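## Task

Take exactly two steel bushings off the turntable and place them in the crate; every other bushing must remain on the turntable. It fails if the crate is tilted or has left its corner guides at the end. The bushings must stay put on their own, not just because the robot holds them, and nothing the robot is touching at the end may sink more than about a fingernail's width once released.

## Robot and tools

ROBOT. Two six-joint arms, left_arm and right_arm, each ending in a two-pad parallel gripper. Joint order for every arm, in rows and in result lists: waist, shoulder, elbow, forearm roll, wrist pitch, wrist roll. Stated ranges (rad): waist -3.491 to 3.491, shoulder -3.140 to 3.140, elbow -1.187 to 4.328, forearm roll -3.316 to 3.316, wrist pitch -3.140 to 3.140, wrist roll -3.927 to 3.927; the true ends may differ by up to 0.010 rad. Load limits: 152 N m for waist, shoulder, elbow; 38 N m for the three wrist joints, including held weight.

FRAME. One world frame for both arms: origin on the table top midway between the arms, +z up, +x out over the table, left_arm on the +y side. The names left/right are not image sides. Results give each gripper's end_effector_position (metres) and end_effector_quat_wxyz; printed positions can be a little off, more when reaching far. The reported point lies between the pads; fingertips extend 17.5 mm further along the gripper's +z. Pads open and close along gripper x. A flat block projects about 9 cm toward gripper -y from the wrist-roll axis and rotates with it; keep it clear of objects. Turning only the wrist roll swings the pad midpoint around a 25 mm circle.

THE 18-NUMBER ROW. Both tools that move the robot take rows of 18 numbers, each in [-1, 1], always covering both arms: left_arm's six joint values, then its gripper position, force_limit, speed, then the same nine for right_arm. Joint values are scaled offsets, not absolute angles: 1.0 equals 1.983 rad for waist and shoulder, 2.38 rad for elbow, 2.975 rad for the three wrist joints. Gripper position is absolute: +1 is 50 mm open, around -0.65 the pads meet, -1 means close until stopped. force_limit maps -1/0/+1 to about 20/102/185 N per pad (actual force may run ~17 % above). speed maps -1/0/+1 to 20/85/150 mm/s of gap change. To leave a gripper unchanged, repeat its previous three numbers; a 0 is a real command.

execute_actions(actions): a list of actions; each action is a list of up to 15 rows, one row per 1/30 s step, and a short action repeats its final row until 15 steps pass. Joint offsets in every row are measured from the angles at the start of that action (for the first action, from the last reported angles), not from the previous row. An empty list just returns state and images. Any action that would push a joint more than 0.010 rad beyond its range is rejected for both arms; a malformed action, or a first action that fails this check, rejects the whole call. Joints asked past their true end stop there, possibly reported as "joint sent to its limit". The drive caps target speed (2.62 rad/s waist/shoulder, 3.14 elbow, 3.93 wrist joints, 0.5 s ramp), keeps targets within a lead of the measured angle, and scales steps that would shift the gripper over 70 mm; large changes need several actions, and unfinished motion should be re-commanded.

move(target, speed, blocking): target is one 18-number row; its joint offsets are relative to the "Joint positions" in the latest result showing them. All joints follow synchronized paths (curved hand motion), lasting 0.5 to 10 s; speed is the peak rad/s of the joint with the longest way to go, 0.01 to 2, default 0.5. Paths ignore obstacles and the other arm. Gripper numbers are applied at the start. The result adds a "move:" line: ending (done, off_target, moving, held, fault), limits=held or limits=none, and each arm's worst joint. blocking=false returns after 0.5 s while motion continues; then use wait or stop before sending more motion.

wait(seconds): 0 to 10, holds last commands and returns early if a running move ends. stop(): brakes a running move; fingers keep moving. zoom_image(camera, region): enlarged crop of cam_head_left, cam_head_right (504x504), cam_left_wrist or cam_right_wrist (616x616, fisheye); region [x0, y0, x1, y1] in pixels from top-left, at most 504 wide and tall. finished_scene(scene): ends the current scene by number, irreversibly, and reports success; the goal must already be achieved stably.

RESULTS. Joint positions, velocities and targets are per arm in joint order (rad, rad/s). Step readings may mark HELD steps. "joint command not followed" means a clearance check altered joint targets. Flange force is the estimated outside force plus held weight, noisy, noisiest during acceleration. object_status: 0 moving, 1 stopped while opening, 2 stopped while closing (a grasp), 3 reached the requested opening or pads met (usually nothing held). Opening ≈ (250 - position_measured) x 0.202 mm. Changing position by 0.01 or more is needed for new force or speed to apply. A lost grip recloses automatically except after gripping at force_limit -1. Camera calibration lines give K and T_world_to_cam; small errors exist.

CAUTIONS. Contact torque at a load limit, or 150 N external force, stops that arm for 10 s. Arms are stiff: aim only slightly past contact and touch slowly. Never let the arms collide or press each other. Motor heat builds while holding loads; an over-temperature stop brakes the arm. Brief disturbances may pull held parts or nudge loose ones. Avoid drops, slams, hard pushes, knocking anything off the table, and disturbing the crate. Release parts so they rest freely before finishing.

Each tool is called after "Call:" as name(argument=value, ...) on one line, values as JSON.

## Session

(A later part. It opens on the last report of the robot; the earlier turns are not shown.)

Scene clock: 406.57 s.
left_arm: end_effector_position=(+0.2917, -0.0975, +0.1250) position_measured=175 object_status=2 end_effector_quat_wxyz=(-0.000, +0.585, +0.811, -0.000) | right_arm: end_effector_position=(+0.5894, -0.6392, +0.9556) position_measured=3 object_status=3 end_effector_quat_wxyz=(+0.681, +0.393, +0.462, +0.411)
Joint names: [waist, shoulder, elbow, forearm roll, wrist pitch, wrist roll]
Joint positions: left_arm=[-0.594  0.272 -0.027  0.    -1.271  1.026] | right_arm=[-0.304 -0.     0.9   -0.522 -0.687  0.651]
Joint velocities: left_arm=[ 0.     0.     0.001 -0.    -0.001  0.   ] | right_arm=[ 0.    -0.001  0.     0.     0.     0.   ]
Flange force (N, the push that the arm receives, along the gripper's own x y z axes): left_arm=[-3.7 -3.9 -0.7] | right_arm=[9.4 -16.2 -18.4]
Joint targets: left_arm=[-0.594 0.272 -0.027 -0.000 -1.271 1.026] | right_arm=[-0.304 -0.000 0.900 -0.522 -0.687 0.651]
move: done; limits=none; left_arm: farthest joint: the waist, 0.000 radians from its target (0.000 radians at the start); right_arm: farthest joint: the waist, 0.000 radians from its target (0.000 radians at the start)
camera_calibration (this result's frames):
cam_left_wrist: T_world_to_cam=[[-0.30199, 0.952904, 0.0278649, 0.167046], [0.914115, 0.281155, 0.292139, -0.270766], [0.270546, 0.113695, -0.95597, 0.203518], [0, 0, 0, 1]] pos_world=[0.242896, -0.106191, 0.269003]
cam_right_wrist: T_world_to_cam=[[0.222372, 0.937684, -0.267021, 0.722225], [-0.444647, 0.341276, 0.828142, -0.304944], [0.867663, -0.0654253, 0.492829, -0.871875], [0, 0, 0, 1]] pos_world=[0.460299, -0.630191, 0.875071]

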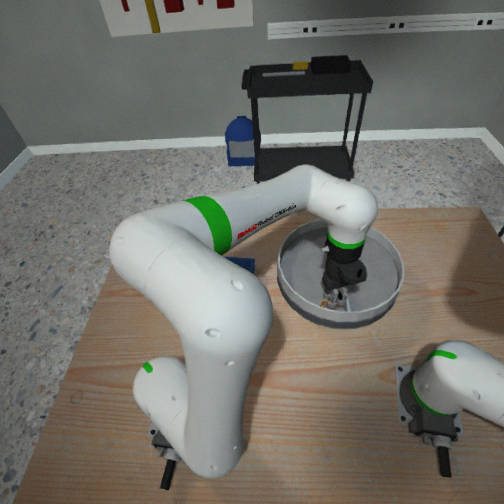

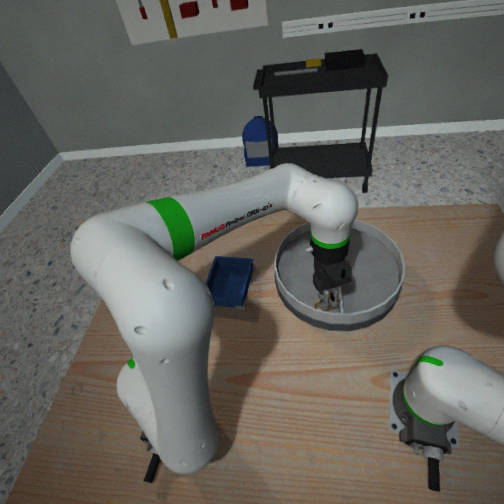

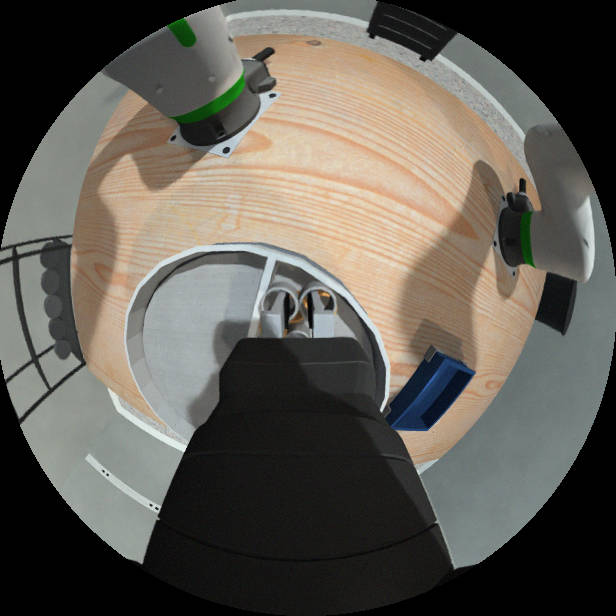

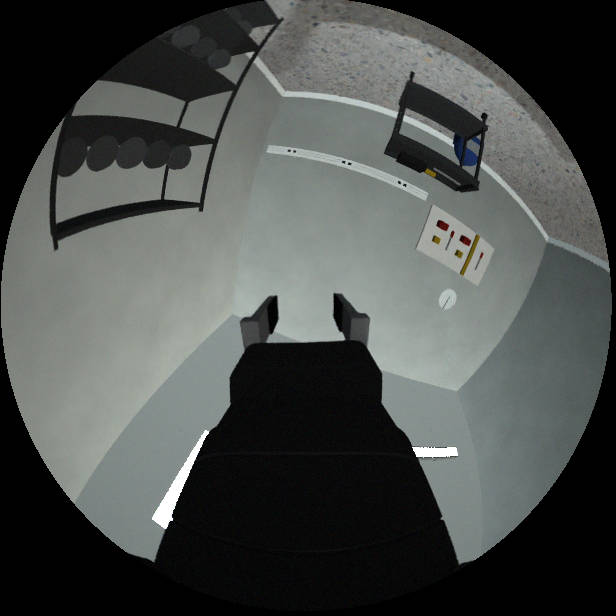

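Call:
move(target=[0.3804,-0.05154,-0.03702,0,-0.00474,-0.3618,-1,-0.2,-0.6,0,0,0,0,0,0,1,0,0], speed=0.55)

Call:
zoom_image(camera="cam_left_wrist", region=[150, 150, 450, 400])

Scene clock: 469.00 s.
left_arm: end_effector_position=(+0.4654, +0.2412, +0.1400) position_measured=175 object_status=2 end_effector_quat_wxyz=(+0.000, +0.707, +0.707, -0.000) | right_arm: end_effector_position=(+0.5894, -0.6392, +0.9556) position_measured=3 object_status=3 end_effector_quat_wxyz=(+0.681, +0.393, +0.462, +0.411)
Joint names: [waist, shoulder, elbow, forearm roll, wrist pitch, wrist roll]
Joint positions: left_arm=[ 0.16   0.17  -0.115  0.    -1.285 -0.051] | right_arm=[-0.304 -0.     0.9   -0.522 -0.687  0.651]
Joint velocities: left_arm=[ 0.    -0.     0.001  0.     0.001  0.   ] | right_arm=[-0.    -0.001  0.     0.    -0.    -0.001]
Flange force (N, the push that the arm receives, along the gripper's own x y z axes): left_arm=[-6.6 0.9 -1.4] | right_arm=[8.8 -12.5 -14.8]
Joint targets: left_arm=[0.160 0.170 -0.115 0.000 -1.285 -0.051] | right_arm=[-0.304 -0.000 0.900 -0.522 -0.687 0.651]
move: done; limits=none; left_arm: farthest joint: the waist, 0.000 radians from its target (0.754 radians at the start); right_arm: farthest joint: the waist, 0.000 radians from its target (0.000 radians at the start)
camera_calibration (this result's frames):
cam_left_wrist: T_world_to_cam=[[0.0150049, 0.999501, 0.0278035, -0.262462], [0.956096, -0.0224813, 0.29219, -0.47545], [0.292669, 0.0221985, -0.955956, 0.144132], [0, 0, 0, 1]] pos_world=[0.416331, 0.248443, 0.284003]
cam_right_wrist: T_world_to_cam=[[0.222372, 0.937684, -0.267021, 0.722225], [-0.444647, 0.341276, 0.828142, -0.304944], [0.867663, -0.0654251, 0.492829, -0.871875], [0, 0, 0, 1]] pos_world=[0.460299, -0.630191, 0.875071]

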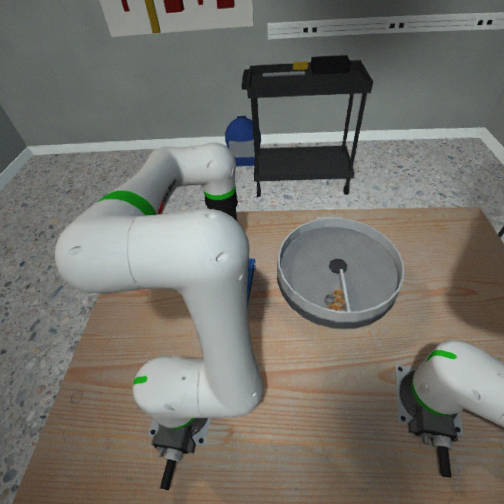

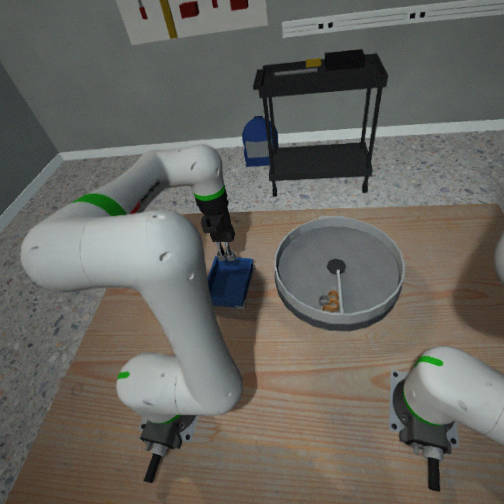

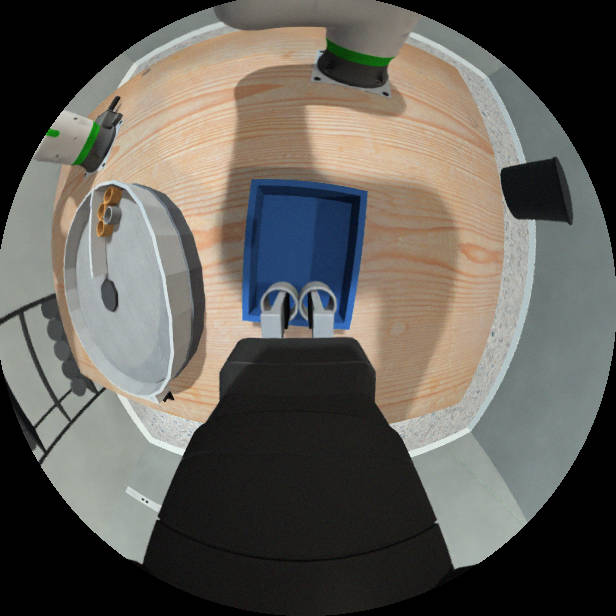

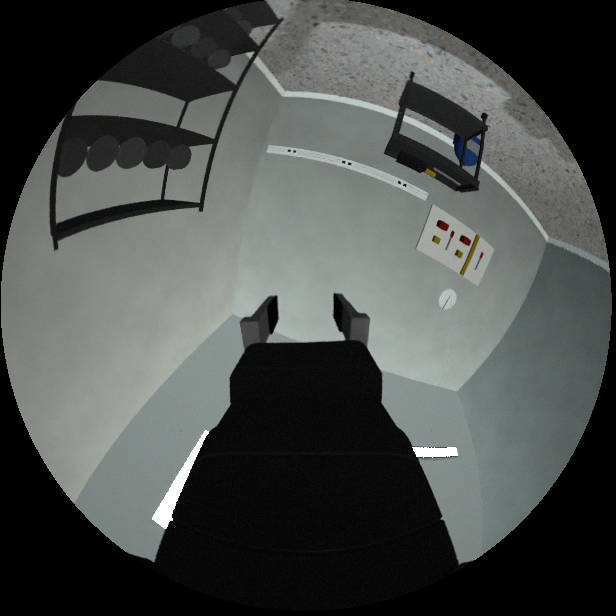

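Region (150, 150, 450, 400) of cam_left_wrist's 616x616 image, scaled by 1.680, with more detail than that image has.

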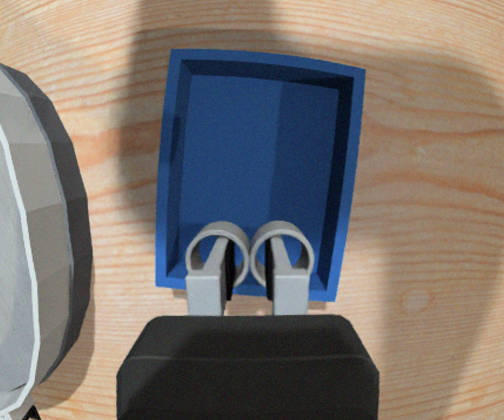

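Call:
move(target=[0,0.04755,-0.05567,0,0.07624,0,-1,-0.2,-0.6,0,0,0,0,0,0,1,0,0], speed=0.17)

Call:
zoom_image(camera="cam_left_wrist", region=[180, 200, 430, 400])

Scene clock: 536.93 s.
left_arm: end_effector_position=(+0.4654, +0.2412, +0.0420) position_measured=175 object_status=2 end_effector_quat_wxyz=(+0.000, +0.707, +0.707, -0.000) | right_arm: end_effector_position=(+0.5894, -0.6392, +0.9556) position_measured=3 object_status=3 end_effector_quat_wxyz=(+0.681, +0.393, +0.462, +0.411)
Joint names: [waist, shoulder, elbow, forearm roll, wrist pitch, wrist roll]
Joint positions: left_arm=[ 0.16   0.264 -0.248  0.    -1.059 -0.051] | right_arm=[-0.304 -0.     0.9   -0.522 -0.687  0.651]
Joint velocities: left_arm=[-0.     0.001 -0.001  0.     0.    -0.   ] | right_arm=[ 0.     0.001 -0.     0.     0.     0.   ]
Flange force (N, the push that the arm receives, along the gripper's own x y z axes): left_arm=[-5.4 1.5 -1.3] | right_arm=[15.6 -16.6 -17.1]
Joint targets: left_arm=[0.160 0.264 -0.248 0.000 -1.059 -0.051] | right_arm=[-0.304 -0.000 0.900 -0.522 -0.687 0.651]
move: done; limits=none; left_arm: farthest joint: the waist, 0.000 radians from its target (0.000 radians at the start); right_arm: farthest joint: the waist, 0.000 radians from its target (0.000 radians at the start)
camera_calibration (this result's frames):
cam_left_wrist: T_world_to_cam=[[0.0149667, 0.999501, 0.0278261, -0.259739], [0.956083, -0.0224524, 0.292235, -0.44679], [0.292714, 0.0222303, -0.955942, 0.0504332], [0, 0, 0, 1]] pos_world=[0.416293, 0.248457, 0.186006]
cam_right_wrist: T_world_to_cam=[[0.222372, 0.937684, -0.267021, 0.722225], [-0.444647, 0.341276, 0.828142, -0.304944], [0.867663, -0.0654252, 0.492829, -0.871875], [0, 0, 0, 1]] pos_world=[0.460299, -0.630191, 0.875071]

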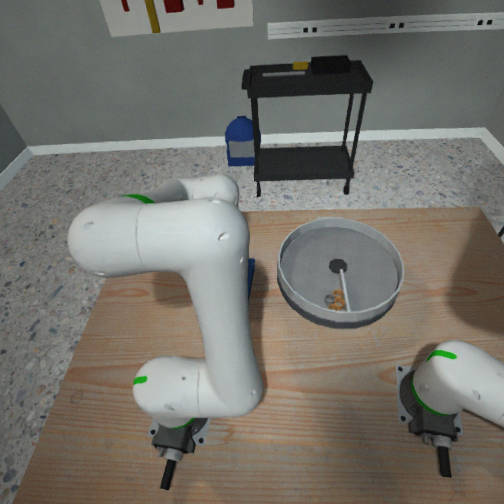

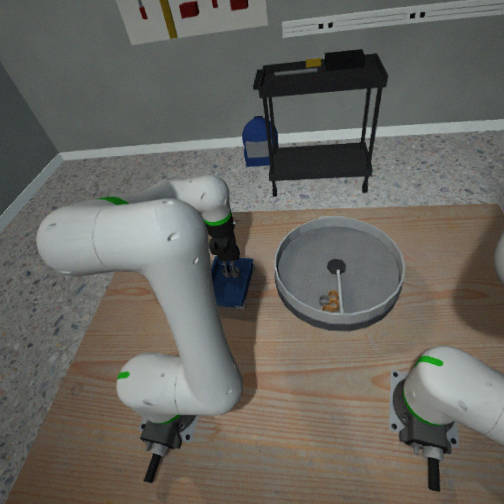

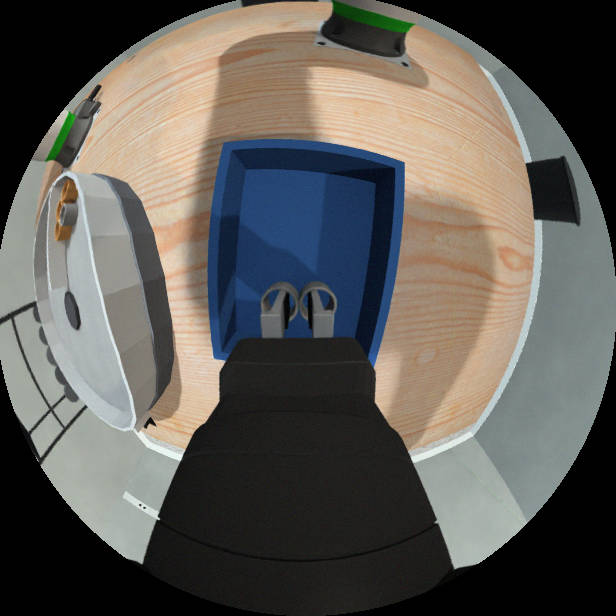

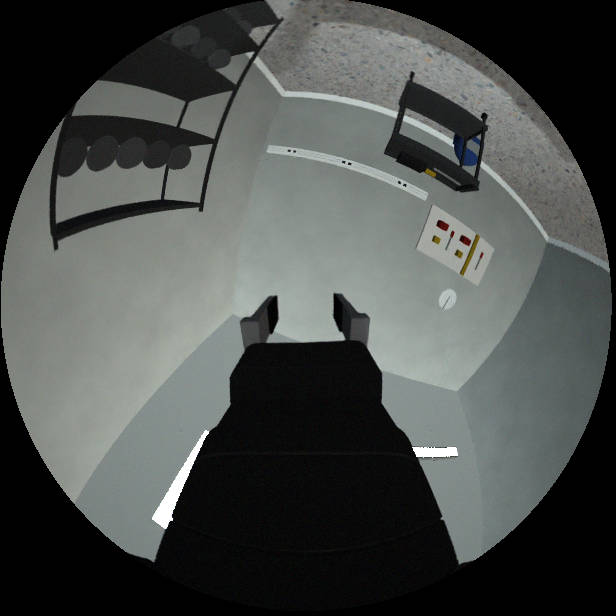

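Region (180, 200, 430, 400) of cam_left_wrist's 616x616 image, scaled by 2.016, with more detail than that image has; it fills the top 403 rows of this view, and the rest is white.

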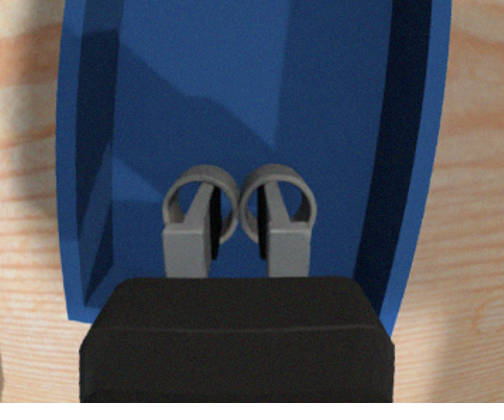

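Call:
execute_actions(actions=[[[0,0.0004,-0.0003,0,0.0005,0,-1,-0.2,-0.6,0,0,0,0,0,0,1,0,0],[0,0.0008,-0.0006,0,0.001,0,-1,-0.2,-0.6,0,0,0,0,0,0,1,0,0],[0,0.0012,-0.0009,0,0.0015,0,-1,-0.2,-0.6,0,0,0,0,0,0,1,0,0],[0,0.0016,-0.0012,0,0.002,0,-1,-0.2,-0.6,0,0,0,0,0,0,1,0,0],[0,0.002,-0.0015,0,0.0025,0,-1,-0.2,-0.6,0,0,0,0,0,0,1,0,0],[0,0.0024,-0.0018,0,0.003,0,-1,-0.2,-0.6,0,0,0,0,0,0,1,0,0],[0,0.0028,-0.002,0,0.0035,0,-1,-0.2,-0.6,0,0,0,0,0,0,1,0,0],[0,0.0031,-0.0023,0,0.0039,0,-1,-0.2,-0.6,0,0,0,0,0,0,1,0,0]]])

Scene clock: 548.87 s.
left_arm: end_effector_position=(+0.4653, +0.2412, +0.0370) position_measured=175 object_status=2 end_effector_quat_wxyz=(+0.000, +0.707, +0.707, -0.000) | right_arm: end_effector_position=(+0.5894, -0.6392, +0.9556) position_measured=3 object_status=3 end_effector_quat_wxyz=(+0.681, +0.393, +0.462, +0.411)
Joint names: [waist, shoulder, elbow, forearm roll, wrist pitch, wrist roll]
Joint positions: left_arm=[ 0.16   0.271 -0.253  0.    -1.047 -0.051] | right_arm=[-0.304 -0.     0.9   -0.522 -0.687  0.651]
Joint velocities: left_arm=[ 0.     0.    -0.001  0.     0.002  0.   ] | right_arm=[ 0. -0. -0. -0. -0.  0.]
Flange force (N, the push that the arm receives, along the gripper's own x y z axes): left_arm=[-5.8 2.7 -1.2] | right_arm=[9.6 -15.6 -18.0]
Joint targets: left_arm=[0.160 0.271 -0.253 0.000 -1.047 -0.051] | right_arm=[-0.304 -0.000 0.900 -0.522 -0.687 0.651]
Step readings (joint positions):
0: left_arm=[0.160 0.264 -0.248 0.000 -1.059 -0.051] | right_arm=[-0.304 -0.000 0.900 -0.522 -0.687 0.651]
1: left_arm=[0.160 0.265 -0.248 0.000 -1.058 -0.051] | right_arm=[-0.304 -0.000 0.900 -0.522 -0.687 0.651]
2: left_arm=[0.160 0.265 -0.248 0.000 -1.058 -0.051] | right_arm=[-0.304 -0.000 0.900 -0.522 -0.687 0.651]
4: left_arm=[0.160 0.266 -0.250 0.000 -1.055 -0.051] | right_arm=[-0.304 -0.000 0.900 -0.522 -0.687 0.651]
8: left_arm=[0.160 0.270 -0.252 0.000 -1.049 -0.051] | right_arm=[-0.304 -0.000 0.900 -0.522 -0.687 0.651]
15: Joint positions above
camera_calibration (this result's frames):
cam_left_wrist: T_world_to_cam=[[0.0149795, 0.999501, 0.0277951, -0.259577], [0.956085, -0.0224554, 0.292229, -0.445285], [0.292707, 0.022197, -0.955944, 0.0456816], [0, 0, 0, 1]] pos_world=[0.416247, 0.248435, 0.181009]
cam_right_wrist: T_world_to_cam=[[0.222372, 0.937684, -0.267021, 0.722225], [-0.444647, 0.341276, 0.828142, -0.304944], [0.867663, -0.0654253, 0.492828, -0.871875], [0, 0, 0, 1]] pos_world=[0.460299, -0.630191, 0.875071]

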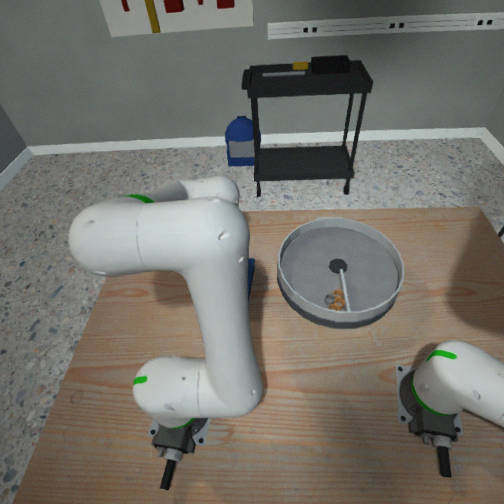

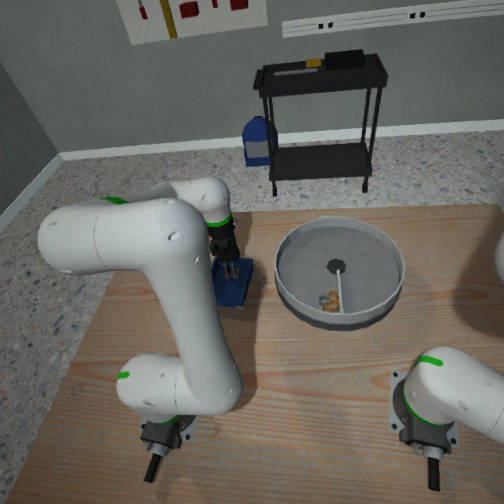

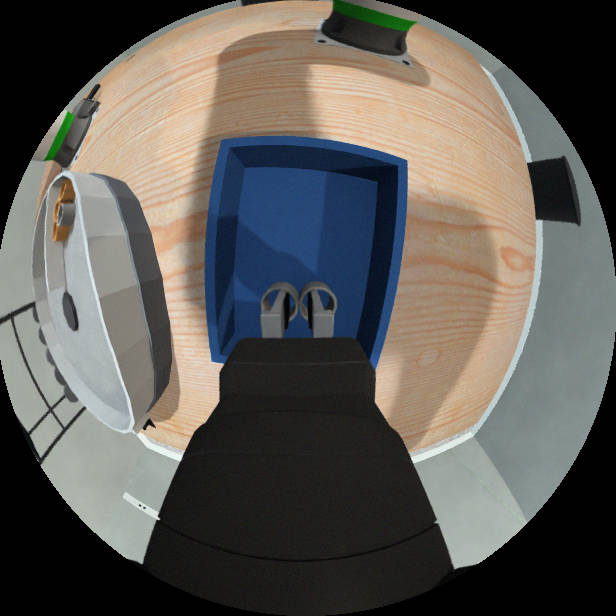

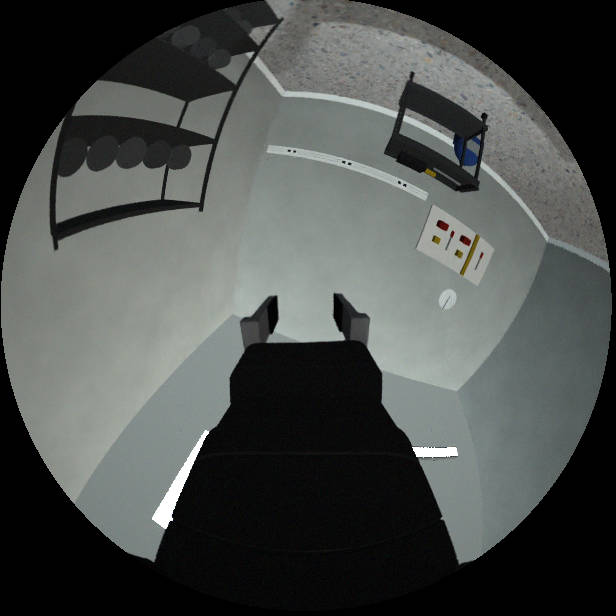

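Call:
execute_actions(actions=[[[0,0.0002,-0.00015,0,0.00025,0,-1,-0.2,-0.6,0,0,0,0,0,0,1,0,0],[0,0.0004,-0.0003,0,0.0005,0,-1,-0.2,-0.6,0,0,0,0,0,0,1,0,0],[0,0.0006,-0.00045,0,0.00075,0,-1,-0.2,-0.6,0,0,0,0,0,0,1,0,0],[0,0.0008,-0.0006,0,0.001,0,-1,-0.2,-0.6,0,0,0,0,0,0,1,0,0],[0,0.001,-0.00075,0,0.00125,0,-1,-0.2,-0.6,0,0,0,0,0,0,1,0,0],[0,0.00124,-0.00091,0,0.00156,0,-1,-0.2,-0.6,0,0,0,0,0,0,1,0,0]]])

Scene clock: 557.73 s.
left_arm: end_effector_position=(+0.4653, +0.2412, +0.0350) position_measured=175 object_status=2 end_effector_quat_wxyz=(+0.000, +0.707, +0.707, -0.000) | right_arm: end_effector_position=(+0.5894, -0.6392, +0.9556) position_measured=3 object_status=3 end_effector_quat_wxyz=(+0.681, +0.393, +0.462, +0.411)
Joint names: [waist, shoulder, elbow, forearm roll, wrist pitch, wrist roll]
Joint positions: left_arm=[ 0.16   0.273 -0.255  0.    -1.042 -0.051] | right_arm=[-0.304 -0.     0.9   -0.522 -0.687  0.651]
Joint velocities: left_arm=[-0.     0.    -0.001  0.     0.     0.   ] | right_arm=[ 0.    -0.002  0.001 -0.    -0.     0.   ]
Flange force (N, the push that the arm receives, along the gripper's own x y z axes): left_arm=[-6.0 1.9 -1.1] | right_arm=[7.2 -12.6 -13.4]
Joint targets: left_arm=[0.160 0.273 -0.255 0.000 -1.042 -0.051] | right_arm=[-0.304 -0.000 0.900 -0.522 -0.687 0.651]
Step readings (joint positions):
0: left_arm=[0.160 0.271 -0.253 0.000 -1.047 -0.051] | right_arm=[-0.304 -0.000 0.900 -0.522 -0.687 0.651]
1: left_arm=[0.160 0.271 -0.253 0.000 -1.047 -0.051] | right_arm=[-0.304 -0.000 0.900 -0.522 -0.687 0.651]
2: left_arm=[0.160 0.271 -0.253 0.000 -1.046 -0.051] | right_arm=[-0.304 -0.000 0.900 -0.522 -0.687 0.651]
4: left_arm=[0.160 0.272 -0.254 0.000 -1.045 -0.051] | right_arm=[-0.304 -0.000 0.900 -0.522 -0.687 0.651]
8: left_arm=[0.160 0.273 -0.255 0.000 -1.043 -0.051] | right_arm=[-0.304 -0.000 0.900 -0.522 -0.687 0.651]
15: Joint positions above
camera_calibration (this result's frames):
cam_left_wrist: T_world_to_cam=[[0.0149654, 0.999501, 0.0278274, -0.25954], [0.95608, -0.0224518, 0.292245, -0.444681], [0.292724, 0.0222317, -0.955939, 0.0437654], [0, 0, 0, 1]] pos_world=[0.416223, 0.248453, 0.179015]
cam_right_wrist: T_world_to_cam=[[0.222372, 0.937684, -0.267021, 0.722225], [-0.444647, 0.341276, 0.828142, -0.304944], [0.867663, -0.0654251, 0.492829, -0.871875], [0, 0, 0, 1]] pos_world=[0.460299, -0.630191, 0.875071]

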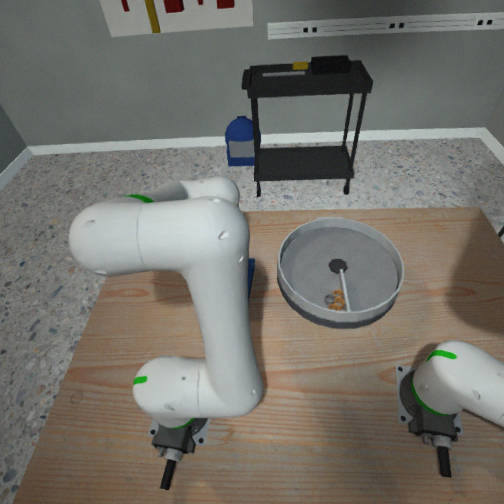

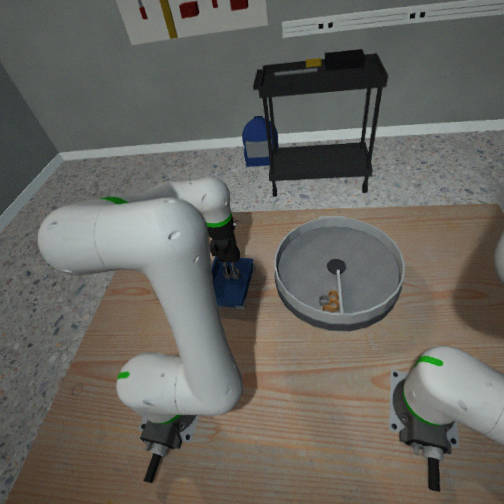

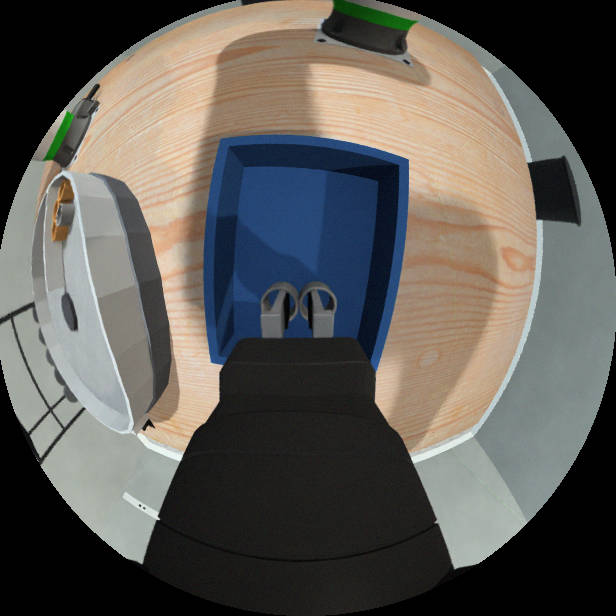

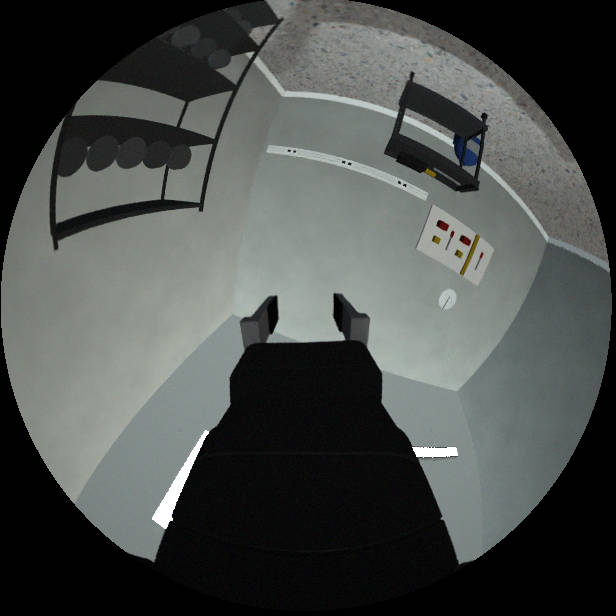

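Call:
execute_actions(actions=[[[0,0.0001,-0.0001,0,0.00015,0,-1,-0.2,-0.6,0,0,0,0,0,0,1,0,0],[0,0.0002,-0.00015,0,0.00025,0,-1,-0.2,-0.6,0,0,0,0,0,0,1,0,0],[0,0.0003,-0.0002,0,0.0004,0,-1,-0.2,-0.6,0,0,0,0,0,0,1,0,0],[0,0.0004,-0.0003,0,0.0005,0,-1,-0.2,-0.6,0,0,0,0,0,0,1,0,0],[0,0.0005,-0.00037,0,0.00063,0,-1,-0.2,-0.6,0,0,0,0,0,0,1,0,0],[0,0.00062,-0.00046,0,0.00078,0,-1,-0.2,-0.6,0,0,0,0,0,0,1,0,0]]])

Scene clock: 564.13 s.
left_arm: end_effector_position=(+0.4653, +0.2412, +0.0340) position_measured=175 object_status=2 end_effector_quat_wxyz=(+0.000, +0.707, +0.707, -0.000) | right_arm: end_effector_position=(+0.5894, -0.6392, +0.9556) position_measured=3 object_status=3 end_effector_quat_wxyz=(+0.681, +0.393, +0.462, +0.411)
Joint names: [waist, shoulder, elbow, forearm roll, wrist pitch, wrist roll]
Joint positions: left_arm=[ 0.16   0.274 -0.256  0.    -1.04  -0.051] | right_arm=[-0.304 -0.     0.9   -0.522 -0.687  0.651]
Joint velocities: left_arm=[-0.     0.    -0.    -0.    -0.001  0.   ] | right_arm=[ 0.    -0.    -0.001  0.     0.    -0.   ]
Flange force (N, the push that the arm receives, along the gripper's own x y z axes): left_arm=[-5.8 1.4 -1.1] | right_arm=[13.8 -15.0 -18.0]
Joint targets: left_arm=[0.160 0.274 -0.256 0.000 -1.040 -0.051] | right_arm=[-0.304 -0.000 0.900 -0.522 -0.687 0.651]
Step readings (joint positions):
0: left_arm=[0.160 0.273 -0.255 0.000 -1.042 -0.051] | right_arm=[-0.304 -0.000 0.900 -0.522 -0.687 0.651]
1: left_arm=[0.160 0.273 -0.255 0.000 -1.042 -0.051] | right_arm=[-0.304 -0.000 0.900 -0.522 -0.687 0.651]
2: left_arm=[0.160 0.273 -0.256 0.000 -1.042 -0.051] | right_arm=[-0.304 -0.000 0.900 -0.522 -0.687 0.651]
4: left_arm=[0.160 0.274 -0.256 0.000 -1.041 -0.051] | right_arm=[-0.304 -0.000 0.900 -0.522 -0.687 0.651]
8: left_arm=[0.160 0.274 -0.256 0.000 -1.040 -0.051] | right_arm=[-0.304 -0.000 0.900 -0.522 -0.687 0.651]
15: Joint positions above
camera_calibration (this result's frames):
cam_left_wrist: T_world_to_cam=[[0.0149784, 0.999501, 0.0277964, -0.259491], [0.95608, -0.0224551, 0.292245, -0.44437], [0.292724, 0.0221982, -0.955939, 0.0428302], [0, 0, 0, 1]] pos_world=[0.416203, 0.248433, 0.178021]
cam_right_wrist: T_world_to_cam=[[0.222372, 0.937684, -0.267021, 0.722225], [-0.444647, 0.341276, 0.828142, -0.304944], [0.867663, -0.0654251, 0.492829, -0.871875], [0, 0, 0, 1]] pos_world=[0.460299, -0.630191, 0.875071]

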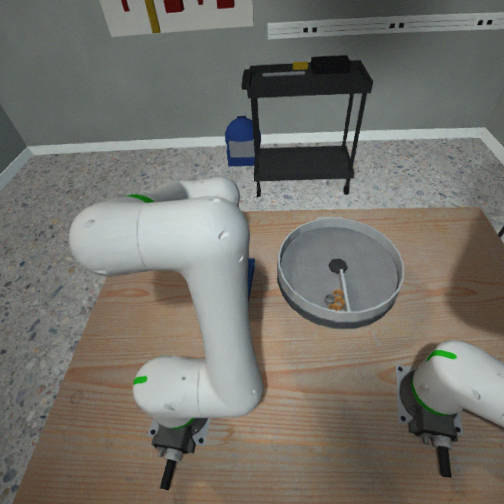

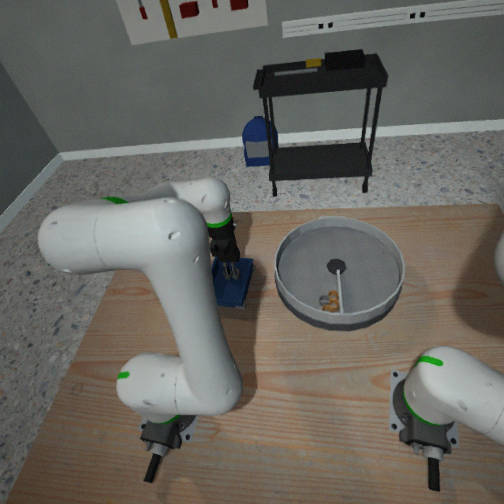

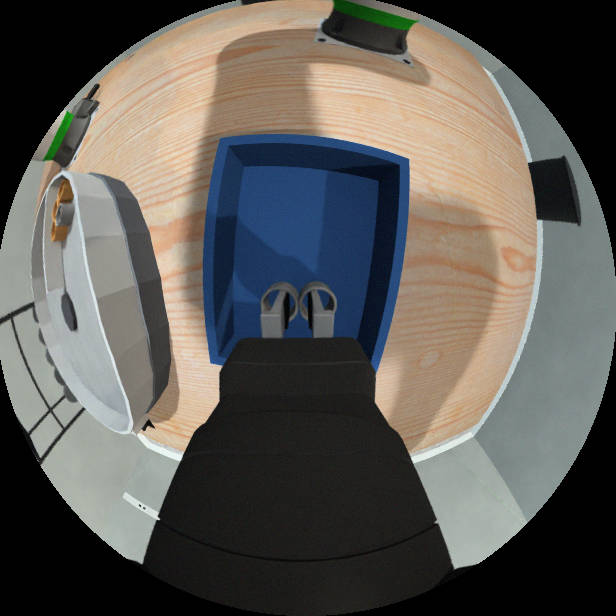

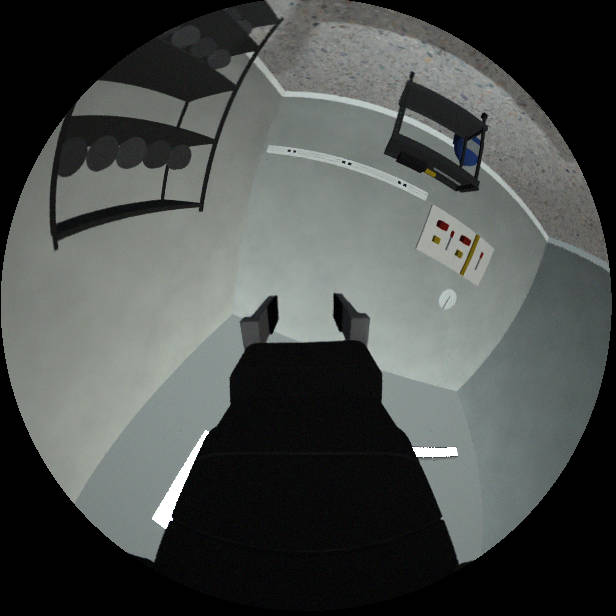

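No contact yet; 0.6 mm more.

Call:
execute_actions(actions=[[[0,0.0001,-0.00005,0,0.0001,0,-1,-0.2,-0.6,0,0,0,0,0,0,1,0,0],[0,0.00015,-0.0001,0,0.0002,0,-1,-0.2,-0.6,0,0,0,0,0,0,1,0,0],[0,0.00025,-0.00018,0,0.0003,0,-1,-0.2,-0.6,0,0,0,0,0,0,1,0,0],[0,0.00037,-0.00027,0,0.00047,0,-1,-0.2,-0.6,0,0,0,0,0,0,1,0,0]]])

Scene clock: 569.40 s.
left_arm: end_effector_position=(+0.4653, +0.2412, +0.0334) position_measured=175 object_status=2 end_effector_quat_wxyz=(+0.000, +0.707, +0.707, +0.000) | right_arm: end_effector_position=(+0.5894, -0.6392, +0.9556) position_measured=3 object_status=3 end_effector_quat_wxyz=(+0.681, +0.393, +0.462, +0.411)
Joint names: [waist, shoulder, elbow, forearm roll, wrist pitch, wrist roll]
Joint positions: left_arm=[ 0.16   0.275 -0.257  0.    -1.039 -0.051] | right_arm=[-0.304 -0.     0.9   -0.522 -0.687  0.651]
Joint velocities: left_arm=[-0.     0.001 -0.003  0.     0.001 -0.   ] | right_arm=[-0. -0.  0. -0.  0. -0.]
Flange force (N, the push that the arm receives, along the gripper's own x y z axes): left_arm=[-6.6 1.8 -0.9] | right_arm=[8.6 -15.5 -15.6]
Joint targets: left_arm=[0.160 0.275 -0.257 0.000 -1.039 -0.051] | right_arm=[-0.304 -0.000 0.900 -0.522 -0.687 0.651]
Step readings (joint positions):
0: left_arm=[0.160 0.274 -0.256 0.000 -1.040 -0.051] | right_arm=[-0.304 -0.000 0.900 -0.522 -0.687 0.651]
1: left_arm=[0.160 0.274 -0.256 0.000 -1.040 -0.051] | right_arm=[-0.304 -0.000 0.900 -0.522 -0.687 0.651]
2: left_arm=[0.160 0.274 -0.257 0.000 -1.040 -0.051] | right_arm=[-0.304 -0.000 0.900 -0.522 -0.687 0.651]
4: left_arm=[0.160 0.275 -0.257 0.000 -1.039 -0.051] | right_arm=[-0.304 -0.000 0.900 -0.522 -0.687 0.651]
8: left_arm=[0.160 0.275 -0.257 0.000 -1.039 -0.051] | right_arm=[-0.304 -0.000 0.900 -0.522 -0.687 0.651]
15: Joint positions above
camera_calibration (this result's frames):
cam_left_wrist: T_world_to_cam=[[0.0149646, 0.999501, 0.0278289, -0.259494], [0.956074, -0.0224519, 0.292265, -0.444192], [0.292744, 0.0222329, -0.955932, 0.0422428], [0, 0, 0, 1]] pos_world=[0.416197, 0.248452, 0.177424]
cam_right_wrist: T_world_to_cam=[[0.222372, 0.937684, -0.267021, 0.722225], [-0.444647, 0.341276, 0.828142, -0.304944], [0.867663, -0.0654252, 0.492828, -0.871875], [0, 0, 0, 1]] pos_world=[0.460299, -0.630191, 0.875071]

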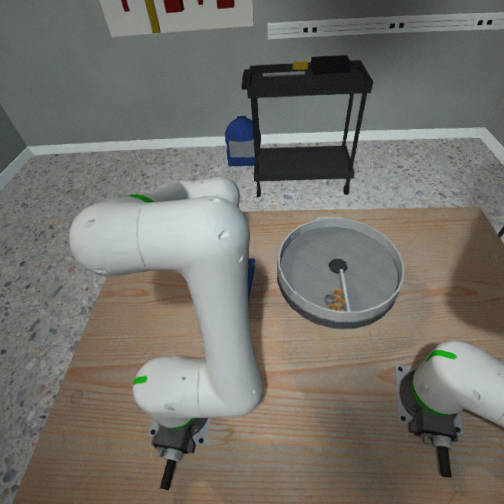

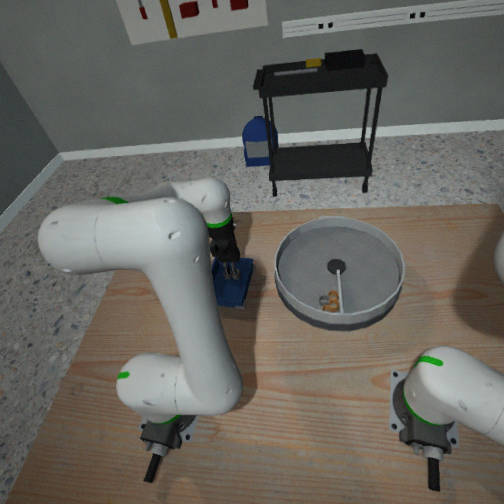

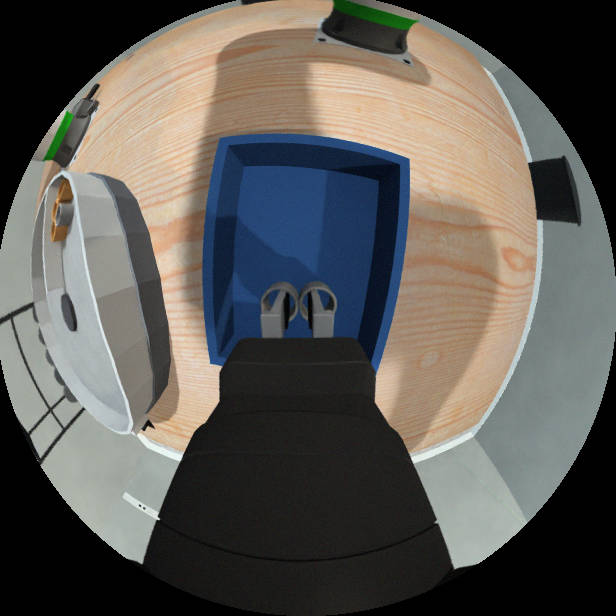

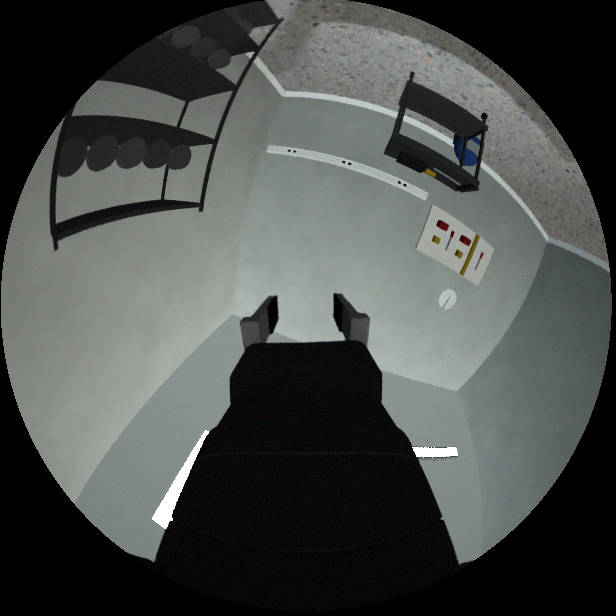

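Call:
execute_actions(actions=[[[0,0.0001,-0.00005,0,0.0001,0,-1,-0.2,-0.6,0,0,0,0,0,0,1,0,0],[0,0.00015,-0.0001,0,0.0002,0,-1,-0.2,-0.6,0,0,0,0,0,0,1,0,0],[0,0.00025,-0.00018,0,0.0003,0,-1,-0.2,-0.6,0,0,0,0,0,0,1,0,0],[0,0.00031,-0.00023,0,0.00039,0,-1,-0.2,-0.6,0,0,0,0,0,0,1,0,0]]])

Scene clock: 576.23 s.
left_arm: end_effector_position=(+0.4653, +0.2412, +0.0330) position_measured=175 object_status=2 end_effector_quat_wxyz=(+0.000, +0.707, +0.707, +0.000) | right_arm: end_effector_position=(+0.5894, -0.6392, +0.9556) position_measured=3 object_status=3 end_effector_quat_wxyz=(+0.681, +0.393, +0.462, +0.411)
Joint names: [waist, shoulder, elbow, forearm roll, wrist pitch, wrist roll]
Joint positions: left_arm=[ 0.16   0.276 -0.258  0.    -1.037 -0.051] | right_arm=[-0.304 -0.     0.9   -0.522 -0.687  0.651]
Joint velocities: left_arm=[-0.  0.  0.  0. -0.  0.] | right_arm=[-0.     0.002 -0.     0.     0.     0.   ]
Flange force (N, the push that the arm receives, along the gripper's own x y z axes): left_arm=[-1.6 -0.6 -17.8] | right_arm=[14.5 -16.6 -19.7]
Joint targets: left_arm=[0.160 0.276 -0.258 0.000 -1.037 -0.051] | right_arm=[-0.304 -0.000 0.900 -0.522 -0.687 0.651]
Step readings (joint positions):
0: left_arm=[0.160 0.275 -0.257 0.000 -1.039 -0.051] | right_arm=[-0.304 -0.000 0.900 -0.522 -0.687 0.651]
1: left_arm=[0.160 0.275 -0.257 0.000 -1.039 -0.051] | right_arm=[-0.304 -0.000 0.900 -0.522 -0.687 0.651]
2: left_arm=[0.160 0.275 -0.257 0.000 -1.038 -0.051] | right_arm=[-0.304 -0.000 0.900 -0.522 -0.687 0.651]
4: left_arm=[0.160 0.275 -0.257 0.000 -1.038 -0.051] | right_arm=[-0.304 -0.000 0.900 -0.522 -0.687 0.651]
8: left_arm=[0.160 0.275 -0.258 0.000 -1.038 -0.051] | right_arm=[-0.304 -0.000 0.900 -0.522 -0.687 0.651]
15: Joint positions above
camera_calibration (this result's frames):
cam_left_wrist: T_world_to_cam=[[0.0149758, 0.999501, 0.0278019, -0.25946], [0.956055, -0.022456, 0.292325, -0.444049], [0.292804, 0.0222024, -0.955915, 0.0417768], [0, 0, 0, 1]] pos_world=[0.416189, 0.248432, 0.176955]
cam_right_wrist: T_world_to_cam=[[0.222372, 0.937683, -0.267021, 0.722225], [-0.444647, 0.341276, 0.828142, -0.304944], [0.867663, -0.0654252, 0.492829, -0.871875], [0, 0, 0, 1]] pos_world=[0.460299, -0.630191, 0.875071]

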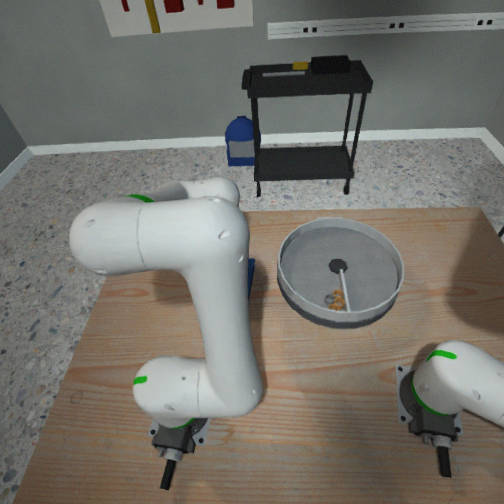

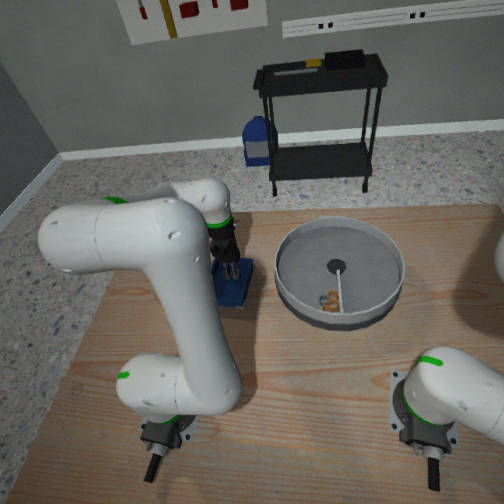

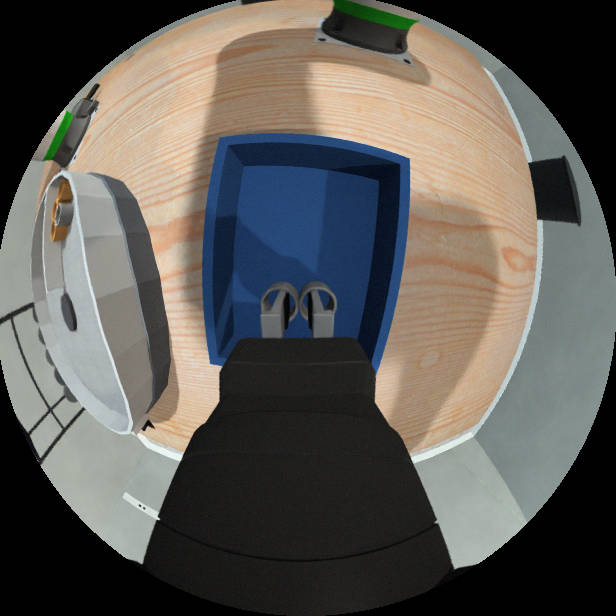

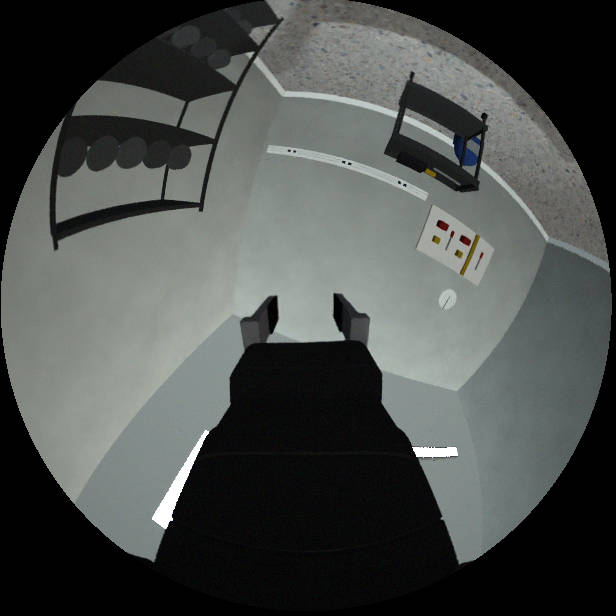

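Call:
execute_actions(actions=[[[0,-0.0001,0.00007,0,-0.00012,0,0.075,0,-0.5,0,0,0,0,0,0,1,0,0]]])

Call:
zoom_image(camera="cam_left_wrist", region=[230, 250, 380, 360])

Scene clock: 584.50 s.
left_arm: end_effector_position=(+0.4652, +0.2412, +0.0330) position_measured=141 object_status=3 end_effector_quat_wxyz=(-0.000, +0.707, +0.707, -0.000) | right_arm: end_effector_position=(+0.5894, -0.6392, +0.9556) position_measured=3 object_status=3 end_effector_quat_wxyz=(+0.681, +0.393, +0.462, +0.411)
Joint names: [waist, shoulder, elbow, forearm roll, wrist pitch, wrist roll]
Joint positions: left_arm=[ 0.16   0.276 -0.258 -0.    -1.038 -0.051] | right_arm=[-0.304 -0.     0.9   -0.522 -0.687  0.651]
Joint velocities: left_arm=[ 0.     0.    -0.    -0.    -0.001 -0.   ] | right_arm=[-0.    -0.001 -0.001  0.     0.    -0.   ]
Flange force (N, the push that the arm receives, along the gripper's own x y z axes): left_arm=[-5.4 2.1 -3.8] | right_arm=[11.2 -15.1 -16.2]
Joint targets: left_arm=[0.160 0.275 -0.257 0.000 -1.038 -0.051] | right_arm=[-0.304 -0.000 0.900 -0.522 -0.687 0.651]
Step readings (joint positions):
0: left_arm=[0.160 0.276 -0.258 0.000 -1.037 -0.051] | right_arm=[-0.304 -0.000 0.900 -0.522 -0.687 0.651]
1: left_arm=[0.160 0.276 -0.258 0.000 -1.037 -0.051] | right_arm=[-0.304 -0.000 0.900 -0.522 -0.687 0.651]
2: left_arm=[0.160 0.276 -0.258 0.000 -1.037 -0.051] | right_arm=[-0.304 -0.000 0.900 -0.522 -0.687 0.651]
4: left_arm=[0.160 0.276 -0.258 -0.000 -1.037 -0.051] | right_arm=[-0.304 -0.000 0.900 -0.522 -0.687 0.651]
8: left_arm=[0.160 0.276 -0.258 -0.000 -1.038 -0.051] | right_arm=[-0.304 -0.000 0.900 -0.522 -0.687 0.651]
15: Joint positions above
camera_calibration (this result's frames):
cam_left_wrist: T_world_to_cam=[[0.0150102, 0.999499, 0.0278826, -0.259524], [0.956138, -0.0225062, 0.292049, -0.444017], [0.29253, 0.0222759, -0.955997, 0.0419236], [0, 0, 0, 1]] pos_world=[0.416173, 0.248467, 0.17699]
cam_right_wrist: T_world_to_cam=[[0.222372, 0.937684, -0.267021, 0.722225], [-0.444647, 0.341276, 0.828142, -0.304944], [0.867663, -0.0654252, 0.492828, -0.871875], [0, 0, 0, 1]] pos_world=[0.460299, -0.630191, 0.875071]

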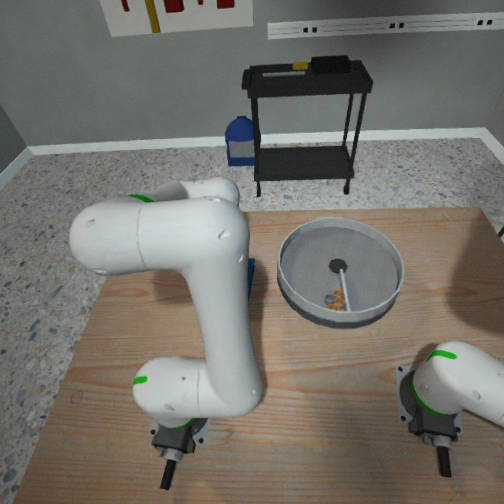

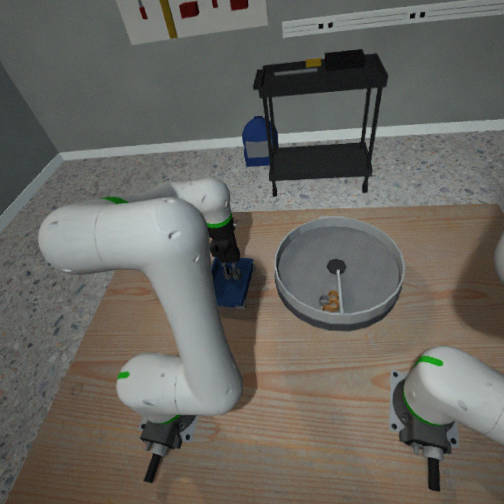

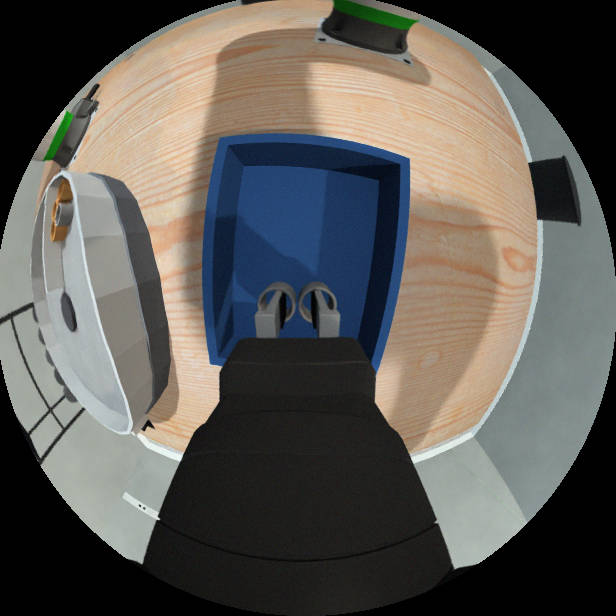

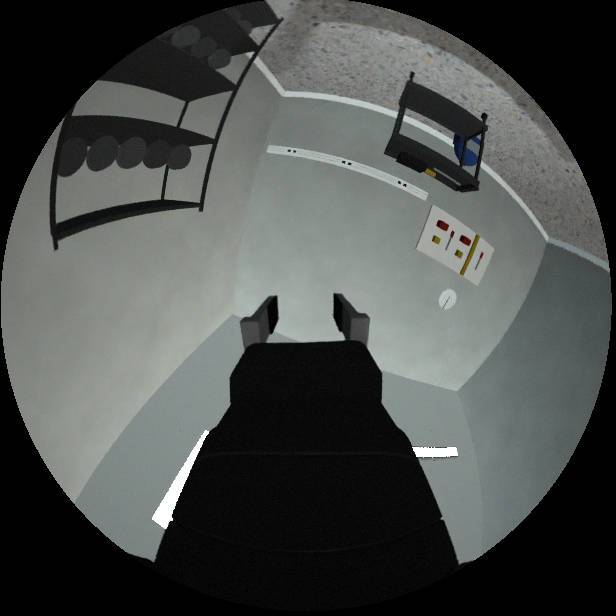

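Region (230, 250, 380, 360) of cam_left_wrist's 616x616 image, scaled by 3.360, with more detail than that image has; it fills the top 370 rows of this view, and the rest is white.

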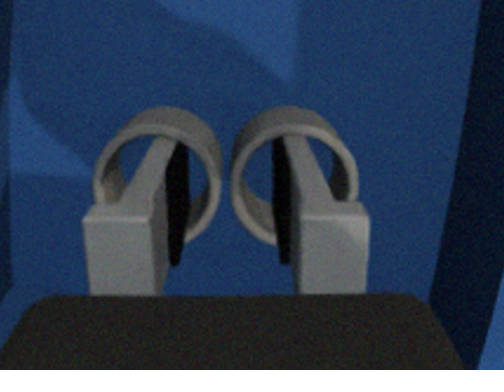

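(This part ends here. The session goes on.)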